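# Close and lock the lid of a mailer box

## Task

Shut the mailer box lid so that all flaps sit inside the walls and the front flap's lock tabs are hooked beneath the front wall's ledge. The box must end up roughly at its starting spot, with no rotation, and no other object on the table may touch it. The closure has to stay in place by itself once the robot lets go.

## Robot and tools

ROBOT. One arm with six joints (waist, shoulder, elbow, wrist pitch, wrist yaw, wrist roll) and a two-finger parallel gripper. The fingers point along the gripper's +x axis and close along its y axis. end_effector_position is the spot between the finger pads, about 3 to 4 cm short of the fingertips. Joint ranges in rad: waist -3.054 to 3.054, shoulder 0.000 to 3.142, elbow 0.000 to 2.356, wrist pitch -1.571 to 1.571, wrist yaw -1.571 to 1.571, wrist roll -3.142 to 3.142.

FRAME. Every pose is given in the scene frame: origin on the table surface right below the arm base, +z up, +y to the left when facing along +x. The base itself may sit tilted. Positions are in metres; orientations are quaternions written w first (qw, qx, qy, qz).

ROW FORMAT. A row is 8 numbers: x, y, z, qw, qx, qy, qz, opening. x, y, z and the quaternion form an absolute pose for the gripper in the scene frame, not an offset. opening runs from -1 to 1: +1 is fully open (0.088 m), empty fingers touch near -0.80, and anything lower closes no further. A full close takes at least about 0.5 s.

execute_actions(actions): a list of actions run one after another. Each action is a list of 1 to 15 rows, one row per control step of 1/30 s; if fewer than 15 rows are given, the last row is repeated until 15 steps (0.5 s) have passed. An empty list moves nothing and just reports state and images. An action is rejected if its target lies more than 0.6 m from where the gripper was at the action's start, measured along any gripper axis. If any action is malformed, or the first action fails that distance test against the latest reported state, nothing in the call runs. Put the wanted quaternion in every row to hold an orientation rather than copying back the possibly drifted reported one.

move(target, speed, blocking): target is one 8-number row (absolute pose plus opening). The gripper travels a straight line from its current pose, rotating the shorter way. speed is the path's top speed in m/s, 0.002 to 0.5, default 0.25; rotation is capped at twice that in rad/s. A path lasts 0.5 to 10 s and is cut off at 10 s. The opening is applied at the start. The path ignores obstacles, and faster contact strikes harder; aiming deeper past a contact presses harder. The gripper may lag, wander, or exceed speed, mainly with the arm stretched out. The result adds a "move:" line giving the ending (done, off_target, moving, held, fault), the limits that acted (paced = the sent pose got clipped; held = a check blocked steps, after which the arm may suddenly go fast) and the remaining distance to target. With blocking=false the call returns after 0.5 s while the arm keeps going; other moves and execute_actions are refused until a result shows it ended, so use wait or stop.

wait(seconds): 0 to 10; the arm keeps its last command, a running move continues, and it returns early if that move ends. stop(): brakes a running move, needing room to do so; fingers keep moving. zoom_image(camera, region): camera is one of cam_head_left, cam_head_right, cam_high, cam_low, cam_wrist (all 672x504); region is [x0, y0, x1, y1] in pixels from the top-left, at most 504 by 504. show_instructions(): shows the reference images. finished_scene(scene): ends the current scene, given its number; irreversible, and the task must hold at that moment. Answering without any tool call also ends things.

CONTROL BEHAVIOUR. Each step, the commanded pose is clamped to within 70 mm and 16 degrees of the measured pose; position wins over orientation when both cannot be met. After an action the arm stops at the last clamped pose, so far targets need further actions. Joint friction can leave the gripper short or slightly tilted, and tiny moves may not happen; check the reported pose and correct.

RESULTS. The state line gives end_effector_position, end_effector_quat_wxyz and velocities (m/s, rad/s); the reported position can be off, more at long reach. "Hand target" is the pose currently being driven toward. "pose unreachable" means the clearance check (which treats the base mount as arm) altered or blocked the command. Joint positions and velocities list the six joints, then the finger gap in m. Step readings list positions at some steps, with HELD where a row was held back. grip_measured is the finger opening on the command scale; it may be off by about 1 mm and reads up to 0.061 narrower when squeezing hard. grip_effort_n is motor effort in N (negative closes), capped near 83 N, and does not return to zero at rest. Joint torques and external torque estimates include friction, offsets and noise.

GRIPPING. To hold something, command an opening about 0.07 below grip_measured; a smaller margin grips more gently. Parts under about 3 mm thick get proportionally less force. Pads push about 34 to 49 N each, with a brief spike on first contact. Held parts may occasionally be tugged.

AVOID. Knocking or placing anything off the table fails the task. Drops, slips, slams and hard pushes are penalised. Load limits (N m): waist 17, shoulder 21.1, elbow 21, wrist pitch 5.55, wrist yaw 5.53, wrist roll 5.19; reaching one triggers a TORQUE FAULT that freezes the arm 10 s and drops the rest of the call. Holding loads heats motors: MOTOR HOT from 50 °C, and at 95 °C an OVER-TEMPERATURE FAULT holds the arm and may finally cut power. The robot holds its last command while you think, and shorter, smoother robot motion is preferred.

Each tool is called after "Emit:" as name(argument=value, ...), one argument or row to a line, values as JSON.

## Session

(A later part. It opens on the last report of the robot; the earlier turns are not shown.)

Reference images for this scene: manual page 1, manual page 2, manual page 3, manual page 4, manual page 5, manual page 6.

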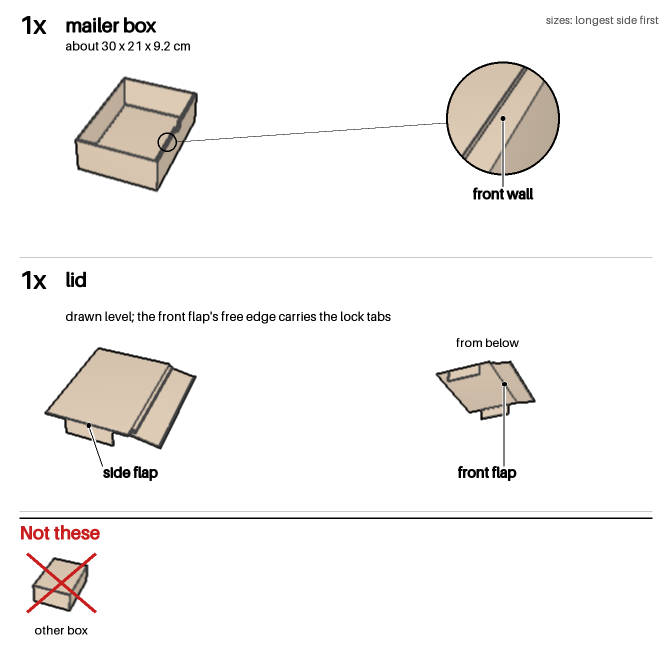

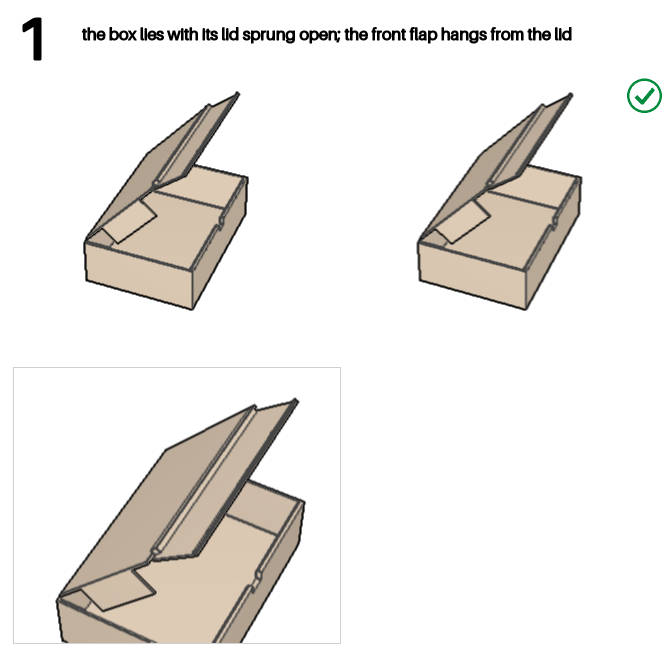

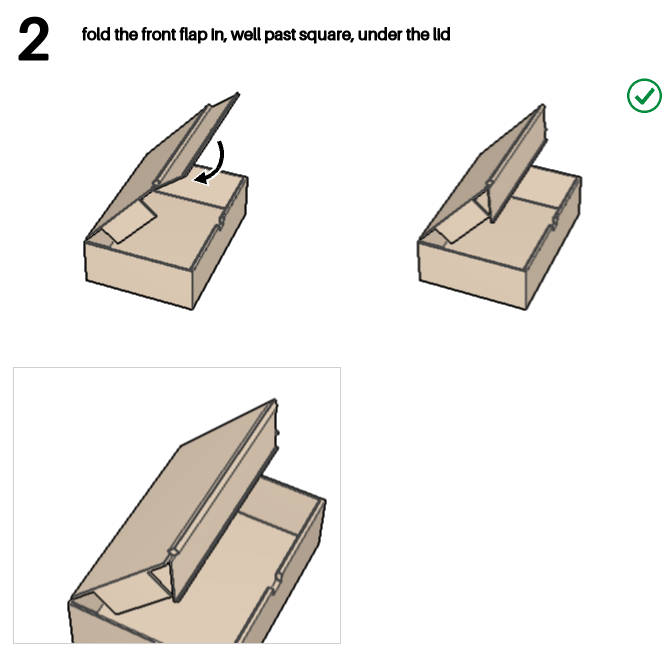

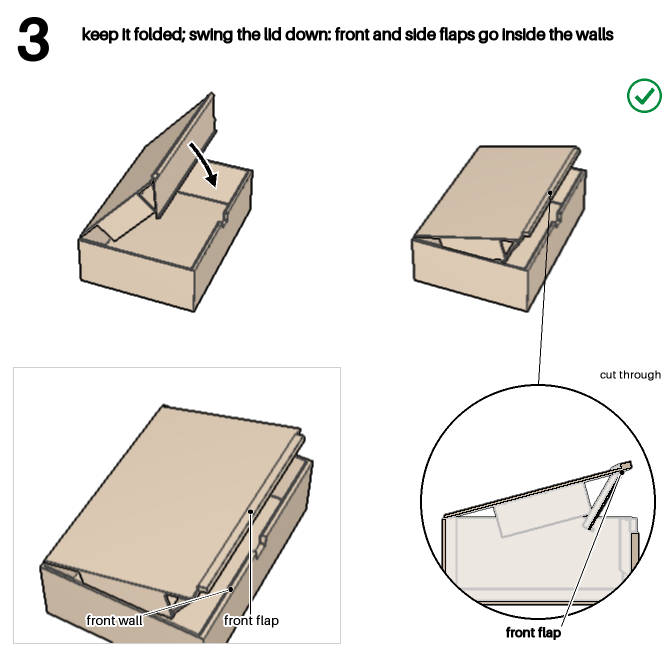

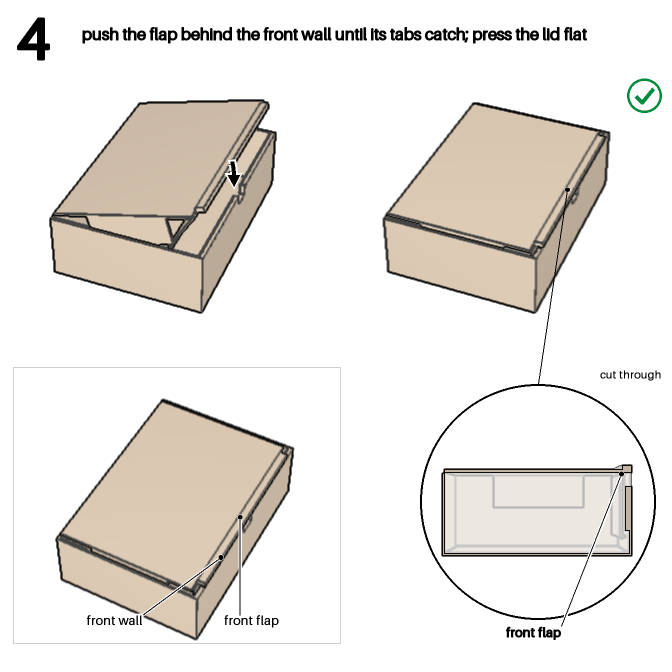

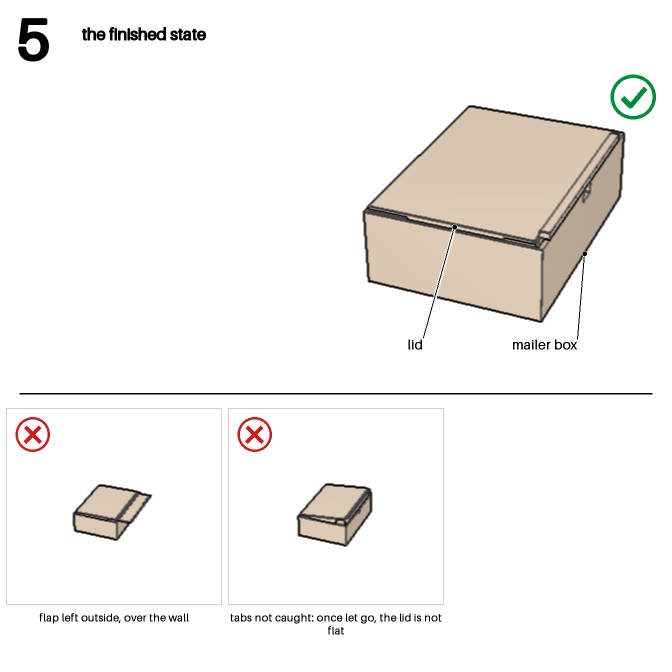

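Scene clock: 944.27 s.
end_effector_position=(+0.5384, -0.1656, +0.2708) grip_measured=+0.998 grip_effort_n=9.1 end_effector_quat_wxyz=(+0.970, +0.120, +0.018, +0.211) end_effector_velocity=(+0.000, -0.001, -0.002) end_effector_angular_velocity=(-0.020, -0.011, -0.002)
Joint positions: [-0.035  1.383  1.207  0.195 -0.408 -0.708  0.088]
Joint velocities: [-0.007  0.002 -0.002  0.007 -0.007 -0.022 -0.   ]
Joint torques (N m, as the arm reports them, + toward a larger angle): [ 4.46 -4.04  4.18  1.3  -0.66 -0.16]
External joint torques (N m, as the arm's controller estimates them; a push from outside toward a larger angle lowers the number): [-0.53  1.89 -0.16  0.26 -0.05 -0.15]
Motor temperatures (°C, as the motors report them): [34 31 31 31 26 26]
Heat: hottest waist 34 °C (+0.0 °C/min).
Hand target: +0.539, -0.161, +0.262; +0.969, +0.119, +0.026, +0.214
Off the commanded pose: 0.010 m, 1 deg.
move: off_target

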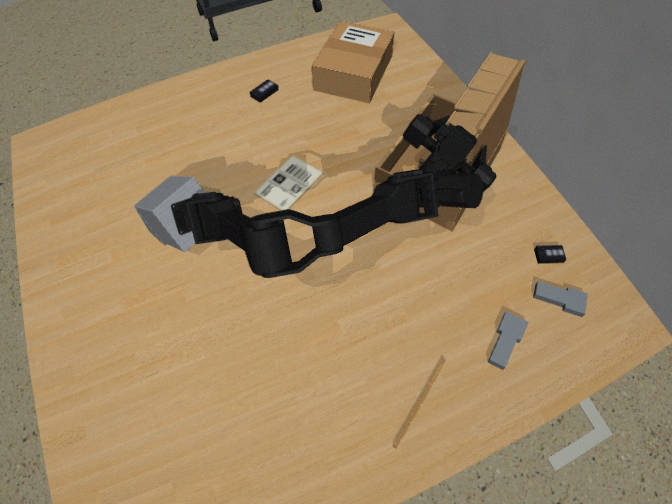

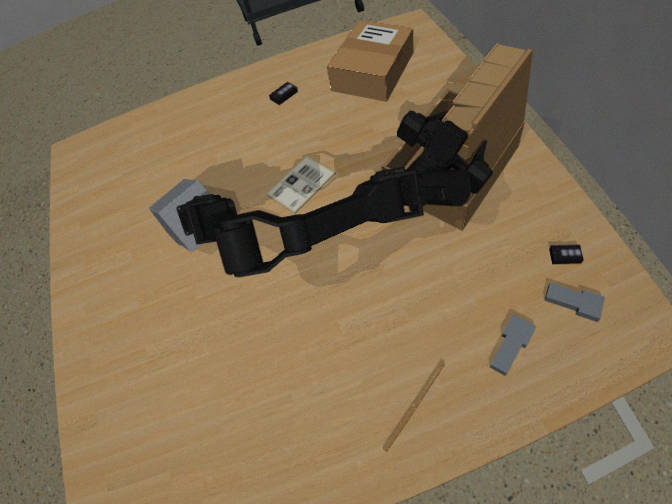

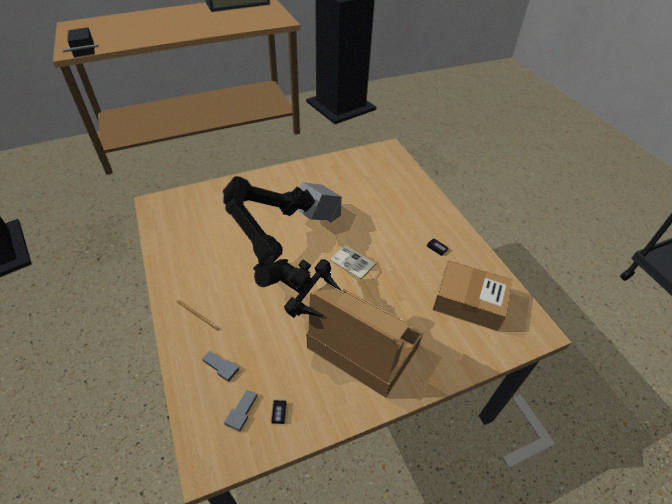

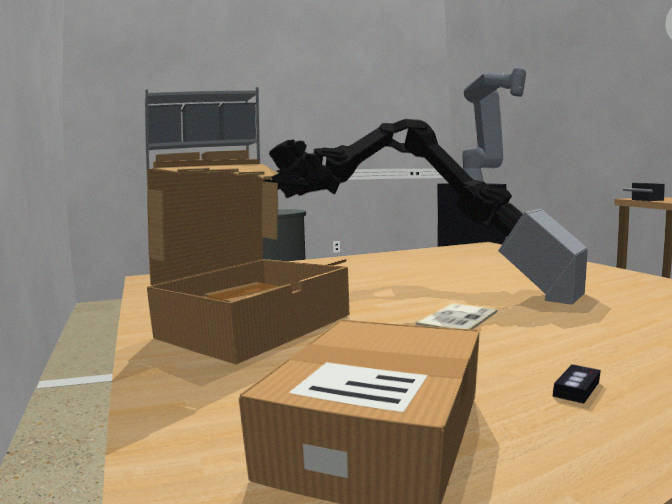

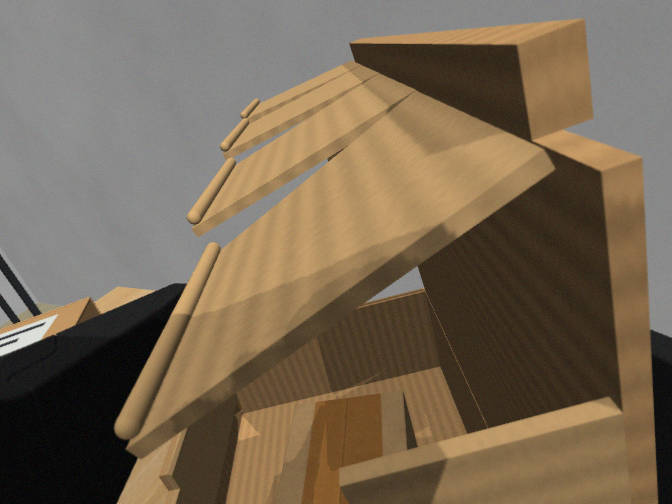

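Emit:
execute_actions(
  actions=[
    [[0.540,-0.166,0.266,0.969,0.119,0.026,0.214,0.86]],
    [[0.542,-0.170,0.265,0.969,0.119,0.026,0.214,0.7]],
    [[0.544,-0.174,0.264,0.969,0.119,0.026,0.214,0.54]],
  ],
)

Scene clock: 949.33 s.
end_effector_position=(+0.5422, -0.1761, +0.2643) grip_measured=+0.547 grip_effort_n=-17.4 end_effector_quat_wxyz=(+0.971, +0.115, +0.027, +0.209) end_effector_velocity=(-0.001, -0.002, -0.001) end_effector_angular_velocity=(-0.006, -0.001, +0.002)
Joint positions: [-0.064  1.395  1.249  0.155 -0.419 -0.717  0.066]
Joint velocities: [-0.007 -0.002  0.002 -0.007 -0.007 -0.007 -0.001]
Joint torques (N m, as the arm reports them, + toward a larger angle): [ 5.38 -4.47  6.32  0.82 -1.02  0.21]
External joint torques (N m, as the arm's controller estimates them; a push from outside toward a larger angle lowers the number): [ 0.43  1.86  1.85 -0.23 -0.42  0.21]
External joint torques at the end of the 1st action: [ 0.16  1.6   1.41 -0.34 -0.06  0.19]
External joint torques at the end of the 2nd action: [ 0.14  2.02  1.35 -0.33 -0.35  0.23]
Motor temperatures (°C, as the motors report them): [34 31 31 31 26 26]
Heat: hottest waist 34 °C (+0.0 °C/min).
Hand target: +0.544, -0.174, +0.264; +0.969, +0.119, +0.026, +0.214
Off the commanded pose: 0.003 m, 1 deg.
Step readings (end_effector_position; steps 1 to 15: 1st action; 16 to 30: 2nd action; 31 to 45: 3rd action):
0: (+0.5385, -0.1656, +0.2707)
1: (+0.5384, -0.1657, +0.2705)
2: (+0.5384, -0.1657, +0.2701)
4: (+0.5384, -0.1666, +0.2696)
8: (+0.5387, -0.1679, +0.2695)
15: (+0.5387, -0.1681, +0.2695)
16: (+0.5388, -0.1687, +0.2693)
17: (+0.5392, -0.1697, +0.2690)
19: (+0.5397, -0.1716, +0.2684)
23: (+0.5403, -0.1736, +0.2680)
30: (+0.5404, -0.1734, +0.2678)
31: (+0.5406, -0.1736, +0.2674)
32: (+0.5410, -0.1746, +0.2668)
34: (+0.5414, -0.1749, +0.2658)
38: (+0.5420, -0.1760, +0.2648)
45: end_effector_position above

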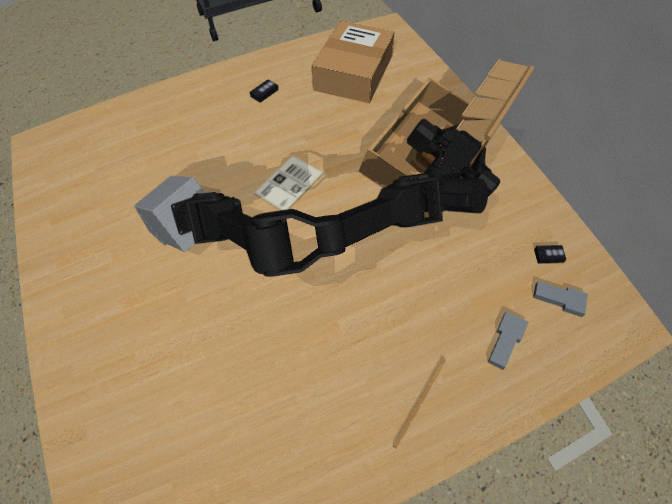

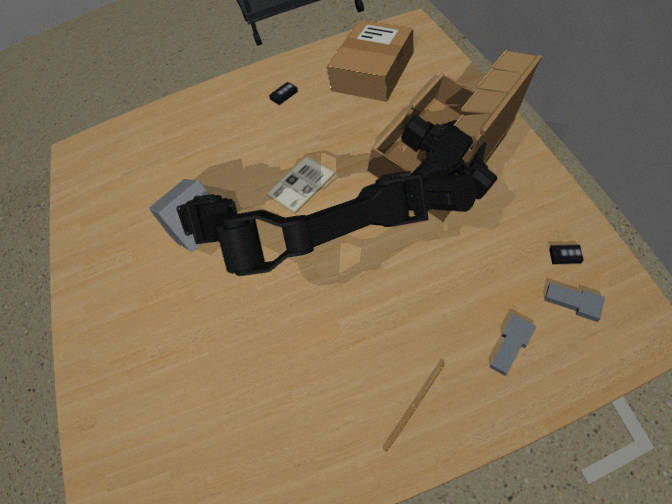

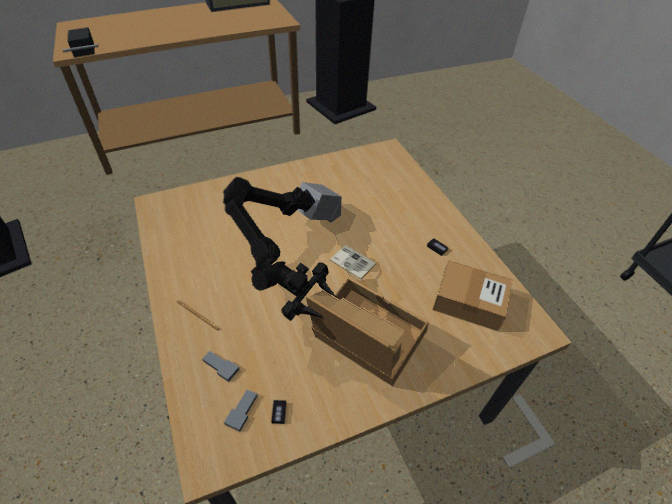

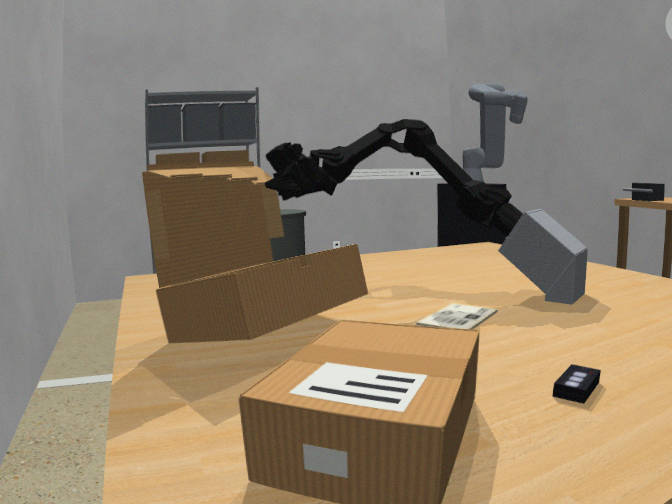

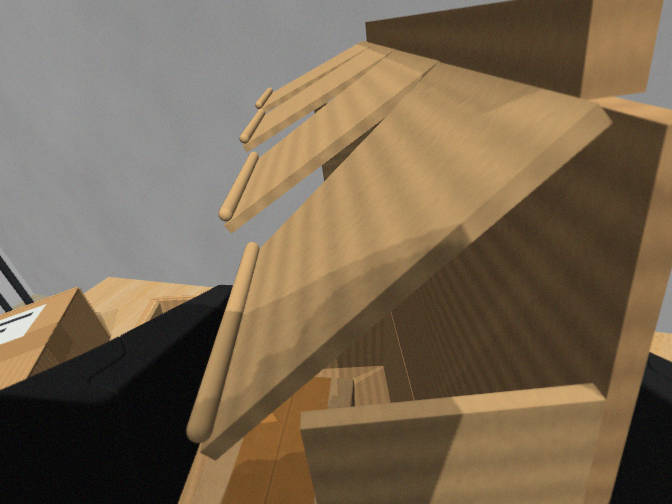

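Emit:
execute_actions(
  actions=[
    [[0.544,-0.174,0.262,0.974,0.060,0.013,0.216,0.5]],
    [[0.544,-0.175,0.259,0.976,0,0,0.216,0.42]],
    [[0.545,-0.177,0.256,0.974,-0.068,-0.015,0.216,0.32]],
    [[0.545,-0.177,0.256,0.974,-0.068,-0.015,0.216,0.3]],
  ],
)

Scene clock: 955.13 s.
end_effector_position=(+0.5429, -0.1777, +0.2569) grip_measured=+0.304 grip_effort_n=-17.9 end_effector_quat_wxyz=(+0.974, -0.068, -0.013, +0.214) end_effector_velocity=(-0.000, +0.001, -0.001) end_effector_angular_velocity=(+0.010, +0.004, +0.008)
Joint positions: [-0.089  1.407  1.252  0.157 -0.45  -1.096  0.054]
Joint velocities: [-0.002  0.002  0.002 -0.007 -0.007  0.007  0.   ]
Joint torques (N m, as the arm reports them, + toward a larger angle): [ 5.38 -4.63  6.24  1.1  -0.89 -0.03]
External joint torques (N m, as the arm's controller estimates them; a push from outside toward a larger angle lowers the number): [ 0.32  1.77  1.86  0.08 -0.27 -0.04]
External joint torques at the end of the 1st action: [ 0.1   1.83  1.64 -0.02 -0.27 -0.09]
External joint torques at the end of the 2nd action: [ 0.01  1.87  1.33  0.26 -0.27 -0.1 ]
External joint torques at the end of the 3rd action: [ 0.08  1.83  1.91  0.07 -0.26 -0.08]
Motor temperatures (°C, as the motors report them): [34 32 31 31 26 26]
Heat: hottest waist 34 °C (+0.0 °C/min).
Hand target: +0.545, -0.177, +0.256; +0.974, -0.068, -0.015, +0.216
Off the commanded pose: 0.002 m, 0 deg.
Step readings (end_effector_position; steps 1 to 15: 1st action; 16 to 30: 2nd action; 31 to 45: 3rd action; 46 to 60: 4th action):
0: (+0.5423, -0.1761, +0.2641)
1: (+0.5422, -0.1761, +0.2641)
2: (+0.5422, -0.1758, +0.2640)
4: (+0.5422, -0.1751, +0.2640)
8: (+0.5423, -0.1749, +0.2635)
15: (+0.5422, -0.1750, +0.2633)
16: (+0.5422, -0.1749, +0.2633)
17: (+0.5422, -0.1750, +0.2629)
19: (+0.5422, -0.1755, +0.2618)
23: (+0.5422, -0.1757, +0.2611)
30: (+0.5422, -0.1758, +0.2607)
31: (+0.5422, -0.1758, +0.2606)
32: (+0.5423, -0.1758, +0.2600)
34: (+0.5423, -0.1762, +0.2586)
38: (+0.5425, -0.1764, +0.2576)
45: (+0.5427, -0.1767, +0.2571)
46: (+0.5427, -0.1768, +0.2570)
47: (+0.5428, -0.1769, +0.2571)
49: (+0.5428, -0.1772, +0.2569)
53: (+0.5429, -0.1776, +0.2570)
60: end_effector_position above

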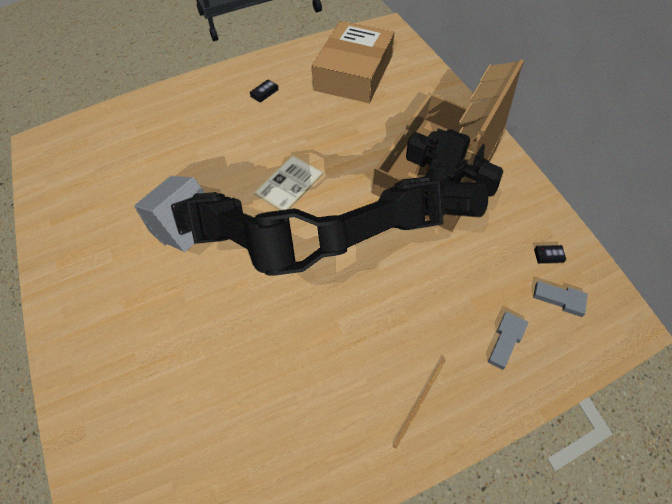

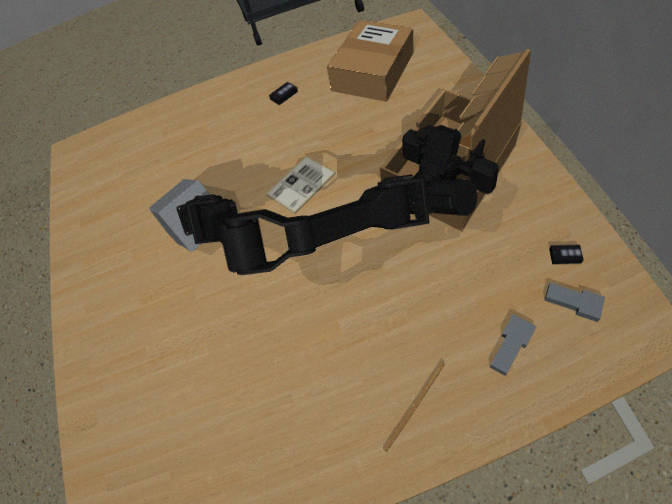

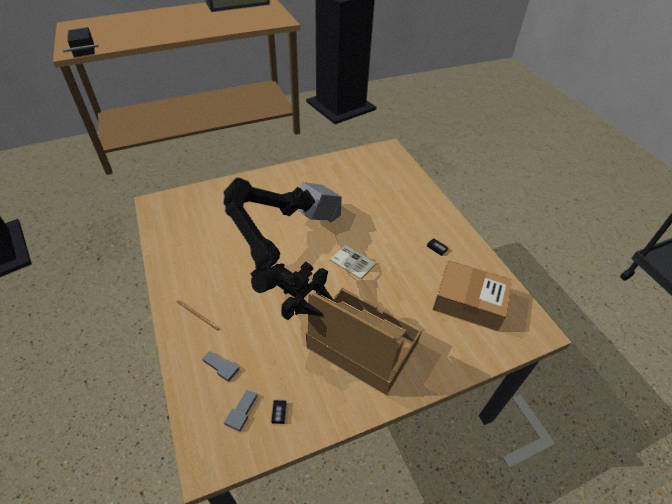

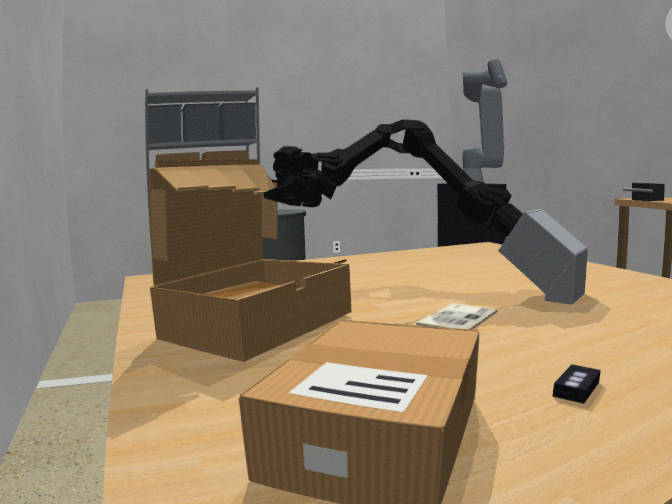

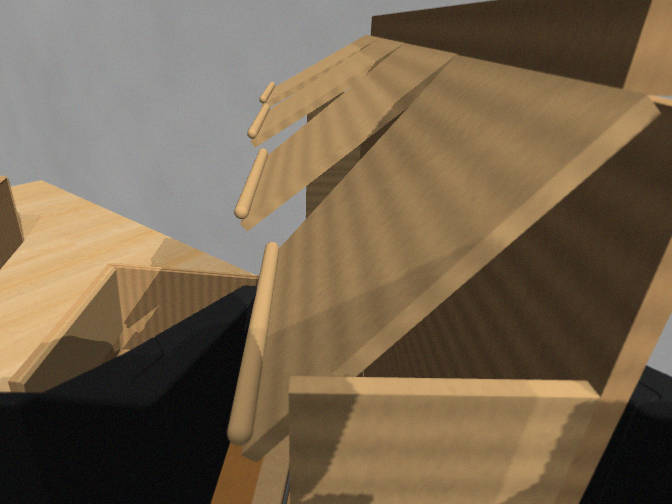

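Emit:
execute_actions(
  actions=[
    [[0.545,-0.177,0.243,0.976,-0.03,-0.007,0.216,0.3]],
    [[0.545,-0.177,0.245,0.975,0.04,0.009,0.216,0.3]],
    [[0.545,-0.177,0.248,0.970,0.11,0.024,0.215,0.3]],
  ],
)

Scene clock: 966.90 s.
end_effector_position=(+0.5445, -0.1794, +0.2532) grip_measured=+0.303 grip_effort_n=-12.3 end_effector_quat_wxyz=(+0.971, +0.104, +0.015, +0.214) end_effector_velocity=(-0.001, +0.001, -0.001) end_effector_angular_velocity=(+0.023, +0.010, +0.009)
Joint positions: [-0.108  1.42   1.252  0.183 -0.484 -0.741  0.054]
Joint velocities: [-0.002 -0.002 -0.002 -0.007 -0.007  0.022 -0.   ]
Joint torques (N m, as the arm reports them, + toward a larger angle): [ 5.09 -5.05  5.03  0.84 -0.33  0.27]
External joint torques (N m, as the arm's controller estimates them; a push from outside toward a larger angle lowers the number): [ 0.02  1.61  0.58 -0.21  0.29  0.27]
External joint torques at the end of the 1st action: [-0.43  2.09 -0.22  0.23 -0.04  0.19]
External joint torques at the end of the 2nd action: [ 0.06  2.03  0.1  -0.26  0.13  0.33]
Motor temperatures (°C, as the motors report them): [35 32 32 31 26 26]
Heat: hottest waist 35 °C (+1.0 °C/min).
Hand target: +0.545, -0.177, +0.248; +0.970, +0.110, +0.024, +0.215
Off the commanded pose: 0.006 m, 1 deg.
Step readings (end_effector_position; steps 1 to 15: 1st action; 16 to 30: 2nd action; 31 to 45: 3rd action):
0: (+0.5429, -0.1777, +0.2569)
1: (+0.5431, -0.1777, +0.2566)
2: (+0.5435, -0.1787, +0.2563)
4: (+0.5439, -0.1807, +0.2558)
8: (+0.5442, -0.1812, +0.2538)
15: (+0.5446, -0.1815, +0.2521)
16: (+0.5446, -0.1815, +0.2521)
17: (+0.5447, -0.1816, +0.2522)
19: (+0.5447, -0.1816, +0.2524)
23: (+0.5447, -0.1816, +0.2524)
30: (+0.5447, -0.1816, +0.2524)
31: (+0.5447, -0.1814, +0.2526)
32: (+0.5446, -0.1809, +0.2527)
34: (+0.5444, -0.1801, +0.2526)
38: (+0.5445, -0.1797, +0.2529)
45: end_effector_position above

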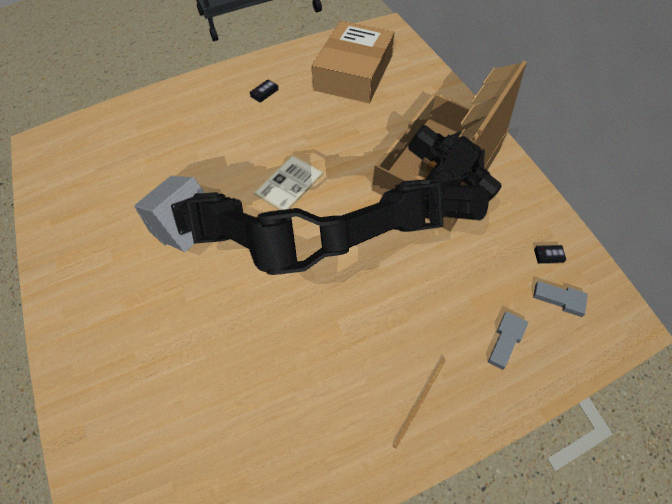

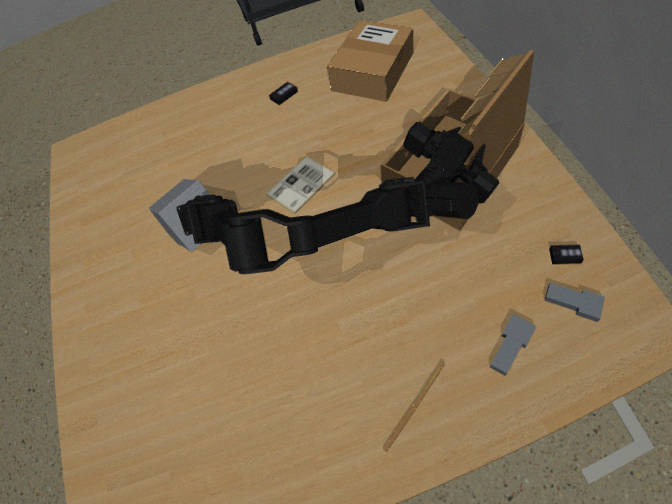

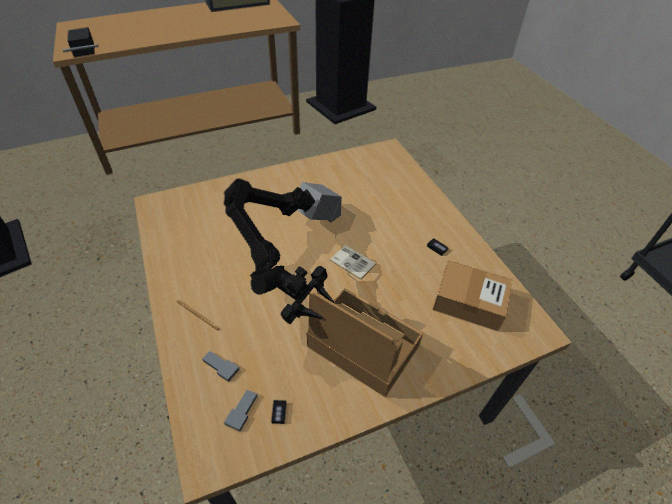

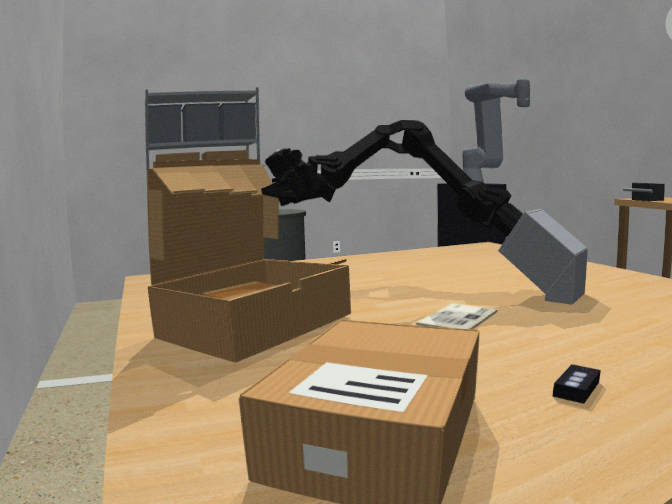

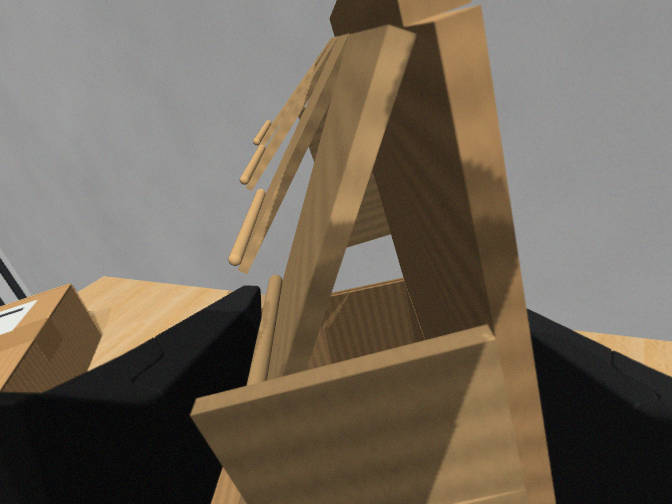

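Emit:
execute_actions(
  actions=[
    [[0.545,-0.178,0.250,0.960,0.178,0.039,0.212,0.34]],
    [[0.546,-0.180,0.254,0.945,0.244,0.054,0.209,0.42]],
    [[0.546,-0.181,0.259,0.926,0.310,0.069,0.205,0.5]],
  ],
)

Emit:
zoom_image(
  camera="cam_low",
  region=[200,130,360,250],
)

Scene clock: 973.10 s.
end_effector_position=(+0.5462, -0.1775, +0.2598) grip_measured=+0.496 grip_effort_n=16.0 end_effector_quat_wxyz=(+0.926, +0.306, +0.065, +0.211) end_effector_velocity=(-0.004, +0.005, -0.004) end_effector_angular_velocity=(+0.015, +0.023, +0.030)
Joint positions: [-0.087  1.42   1.276  0.144 -0.465 -0.322  0.063]
Joint velocities: [-0.002 -0.002 -0.002 -0.037 -0.007  0.007  0.001]
Joint torques (N m, as the arm reports them, + toward a larger angle): [ 5.08 -6.2   5.81  0.7  -0.32  0.28]
External joint torques (N m, as the arm's controller estimates them; a push from outside toward a larger angle lowers the number): [-0.06  0.25  1.43 -0.32  0.3   0.31]
External joint torques at the end of the 1st action: [ 0.19  1.11  1.06 -0.22  0.28  0.35]
External joint torques at the end of the 2nd action: [-0.15  1.    1.27 -0.3   0.31  0.31]
Motor temperatures (°C, as the motors report them): [35 33 32 31 26 26]
Heat: hottest waist 35 °C (+1.0 °C/min).
Hand target: +0.546, -0.181, +0.259; +0.926, +0.310, +0.069, +0.205
Off the commanded pose: 0.004 m, 1 deg.
Step readings (end_effector_position; steps 1 to 15: 1st action; 16 to 30: 2nd action; 31 to 45: 3rd action):
0: (+0.5445, -0.1793, +0.2533)
1: (+0.5444, -0.1791, +0.2532)
2: (+0.5444, -0.1787, +0.2531)
4: (+0.5443, -0.1781, +0.2531)
8: (+0.5443, -0.1779, +0.2532)
15: (+0.5443, -0.1777, +0.2535)
16: (+0.5445, -0.1779, +0.2540)
17: (+0.5447, -0.1781, +0.2547)
19: (+0.5452, -0.1787, +0.2557)
23: (+0.5453, -0.1786, +0.2564)
30: (+0.5454, -0.1784, +0.2569)
31: (+0.5455, -0.1783, +0.2572)
32: (+0.5456, -0.1782, +0.2578)
34: (+0.5459, -0.1779, +0.2586)
38: (+0.5461, -0.1775, +0.2595)
45: end_effector_position above

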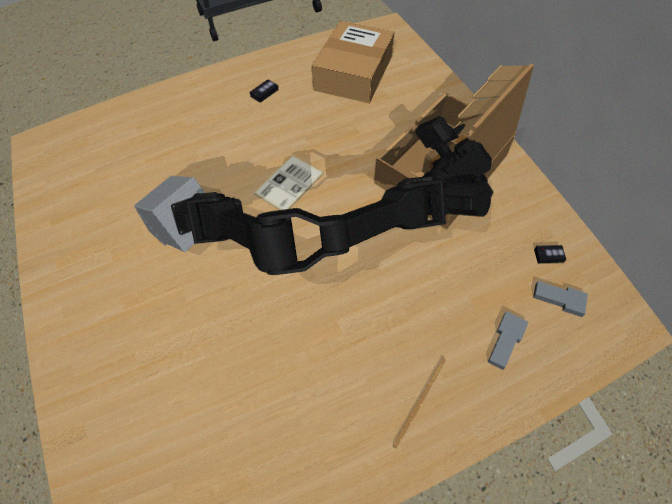

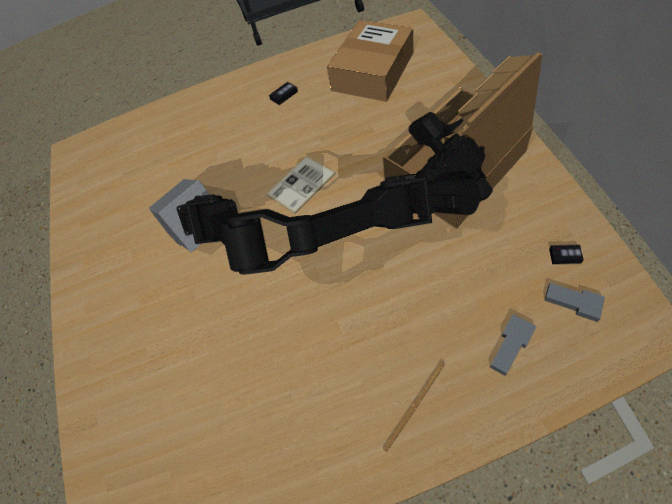

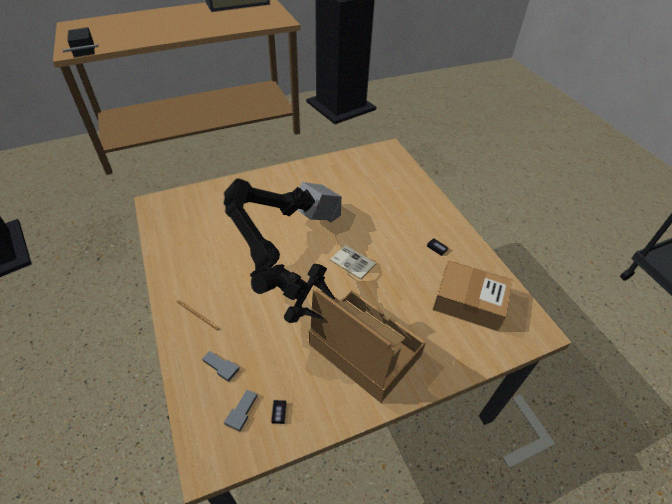

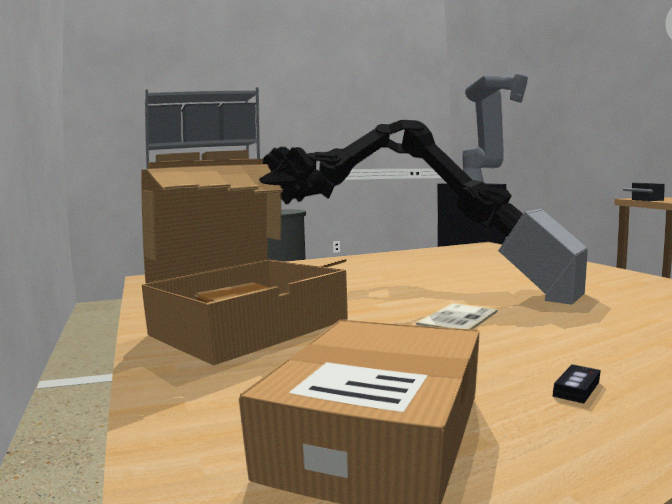

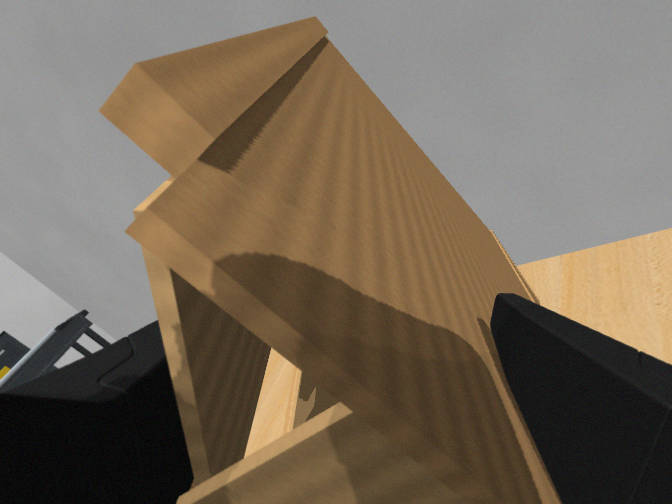

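Region (200, 130, 360, 250) of cam_low's 672x504 image, scaled by 3.150, with more detail than that image has; it fills the top 378 rows of this view, and the rest is white.

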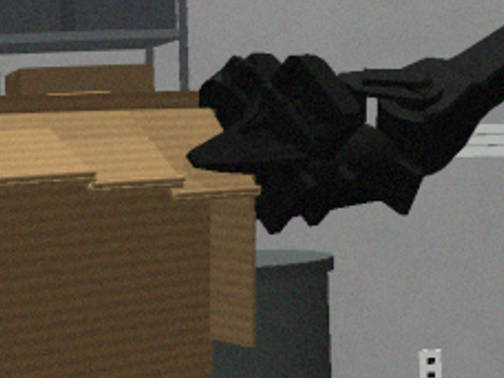

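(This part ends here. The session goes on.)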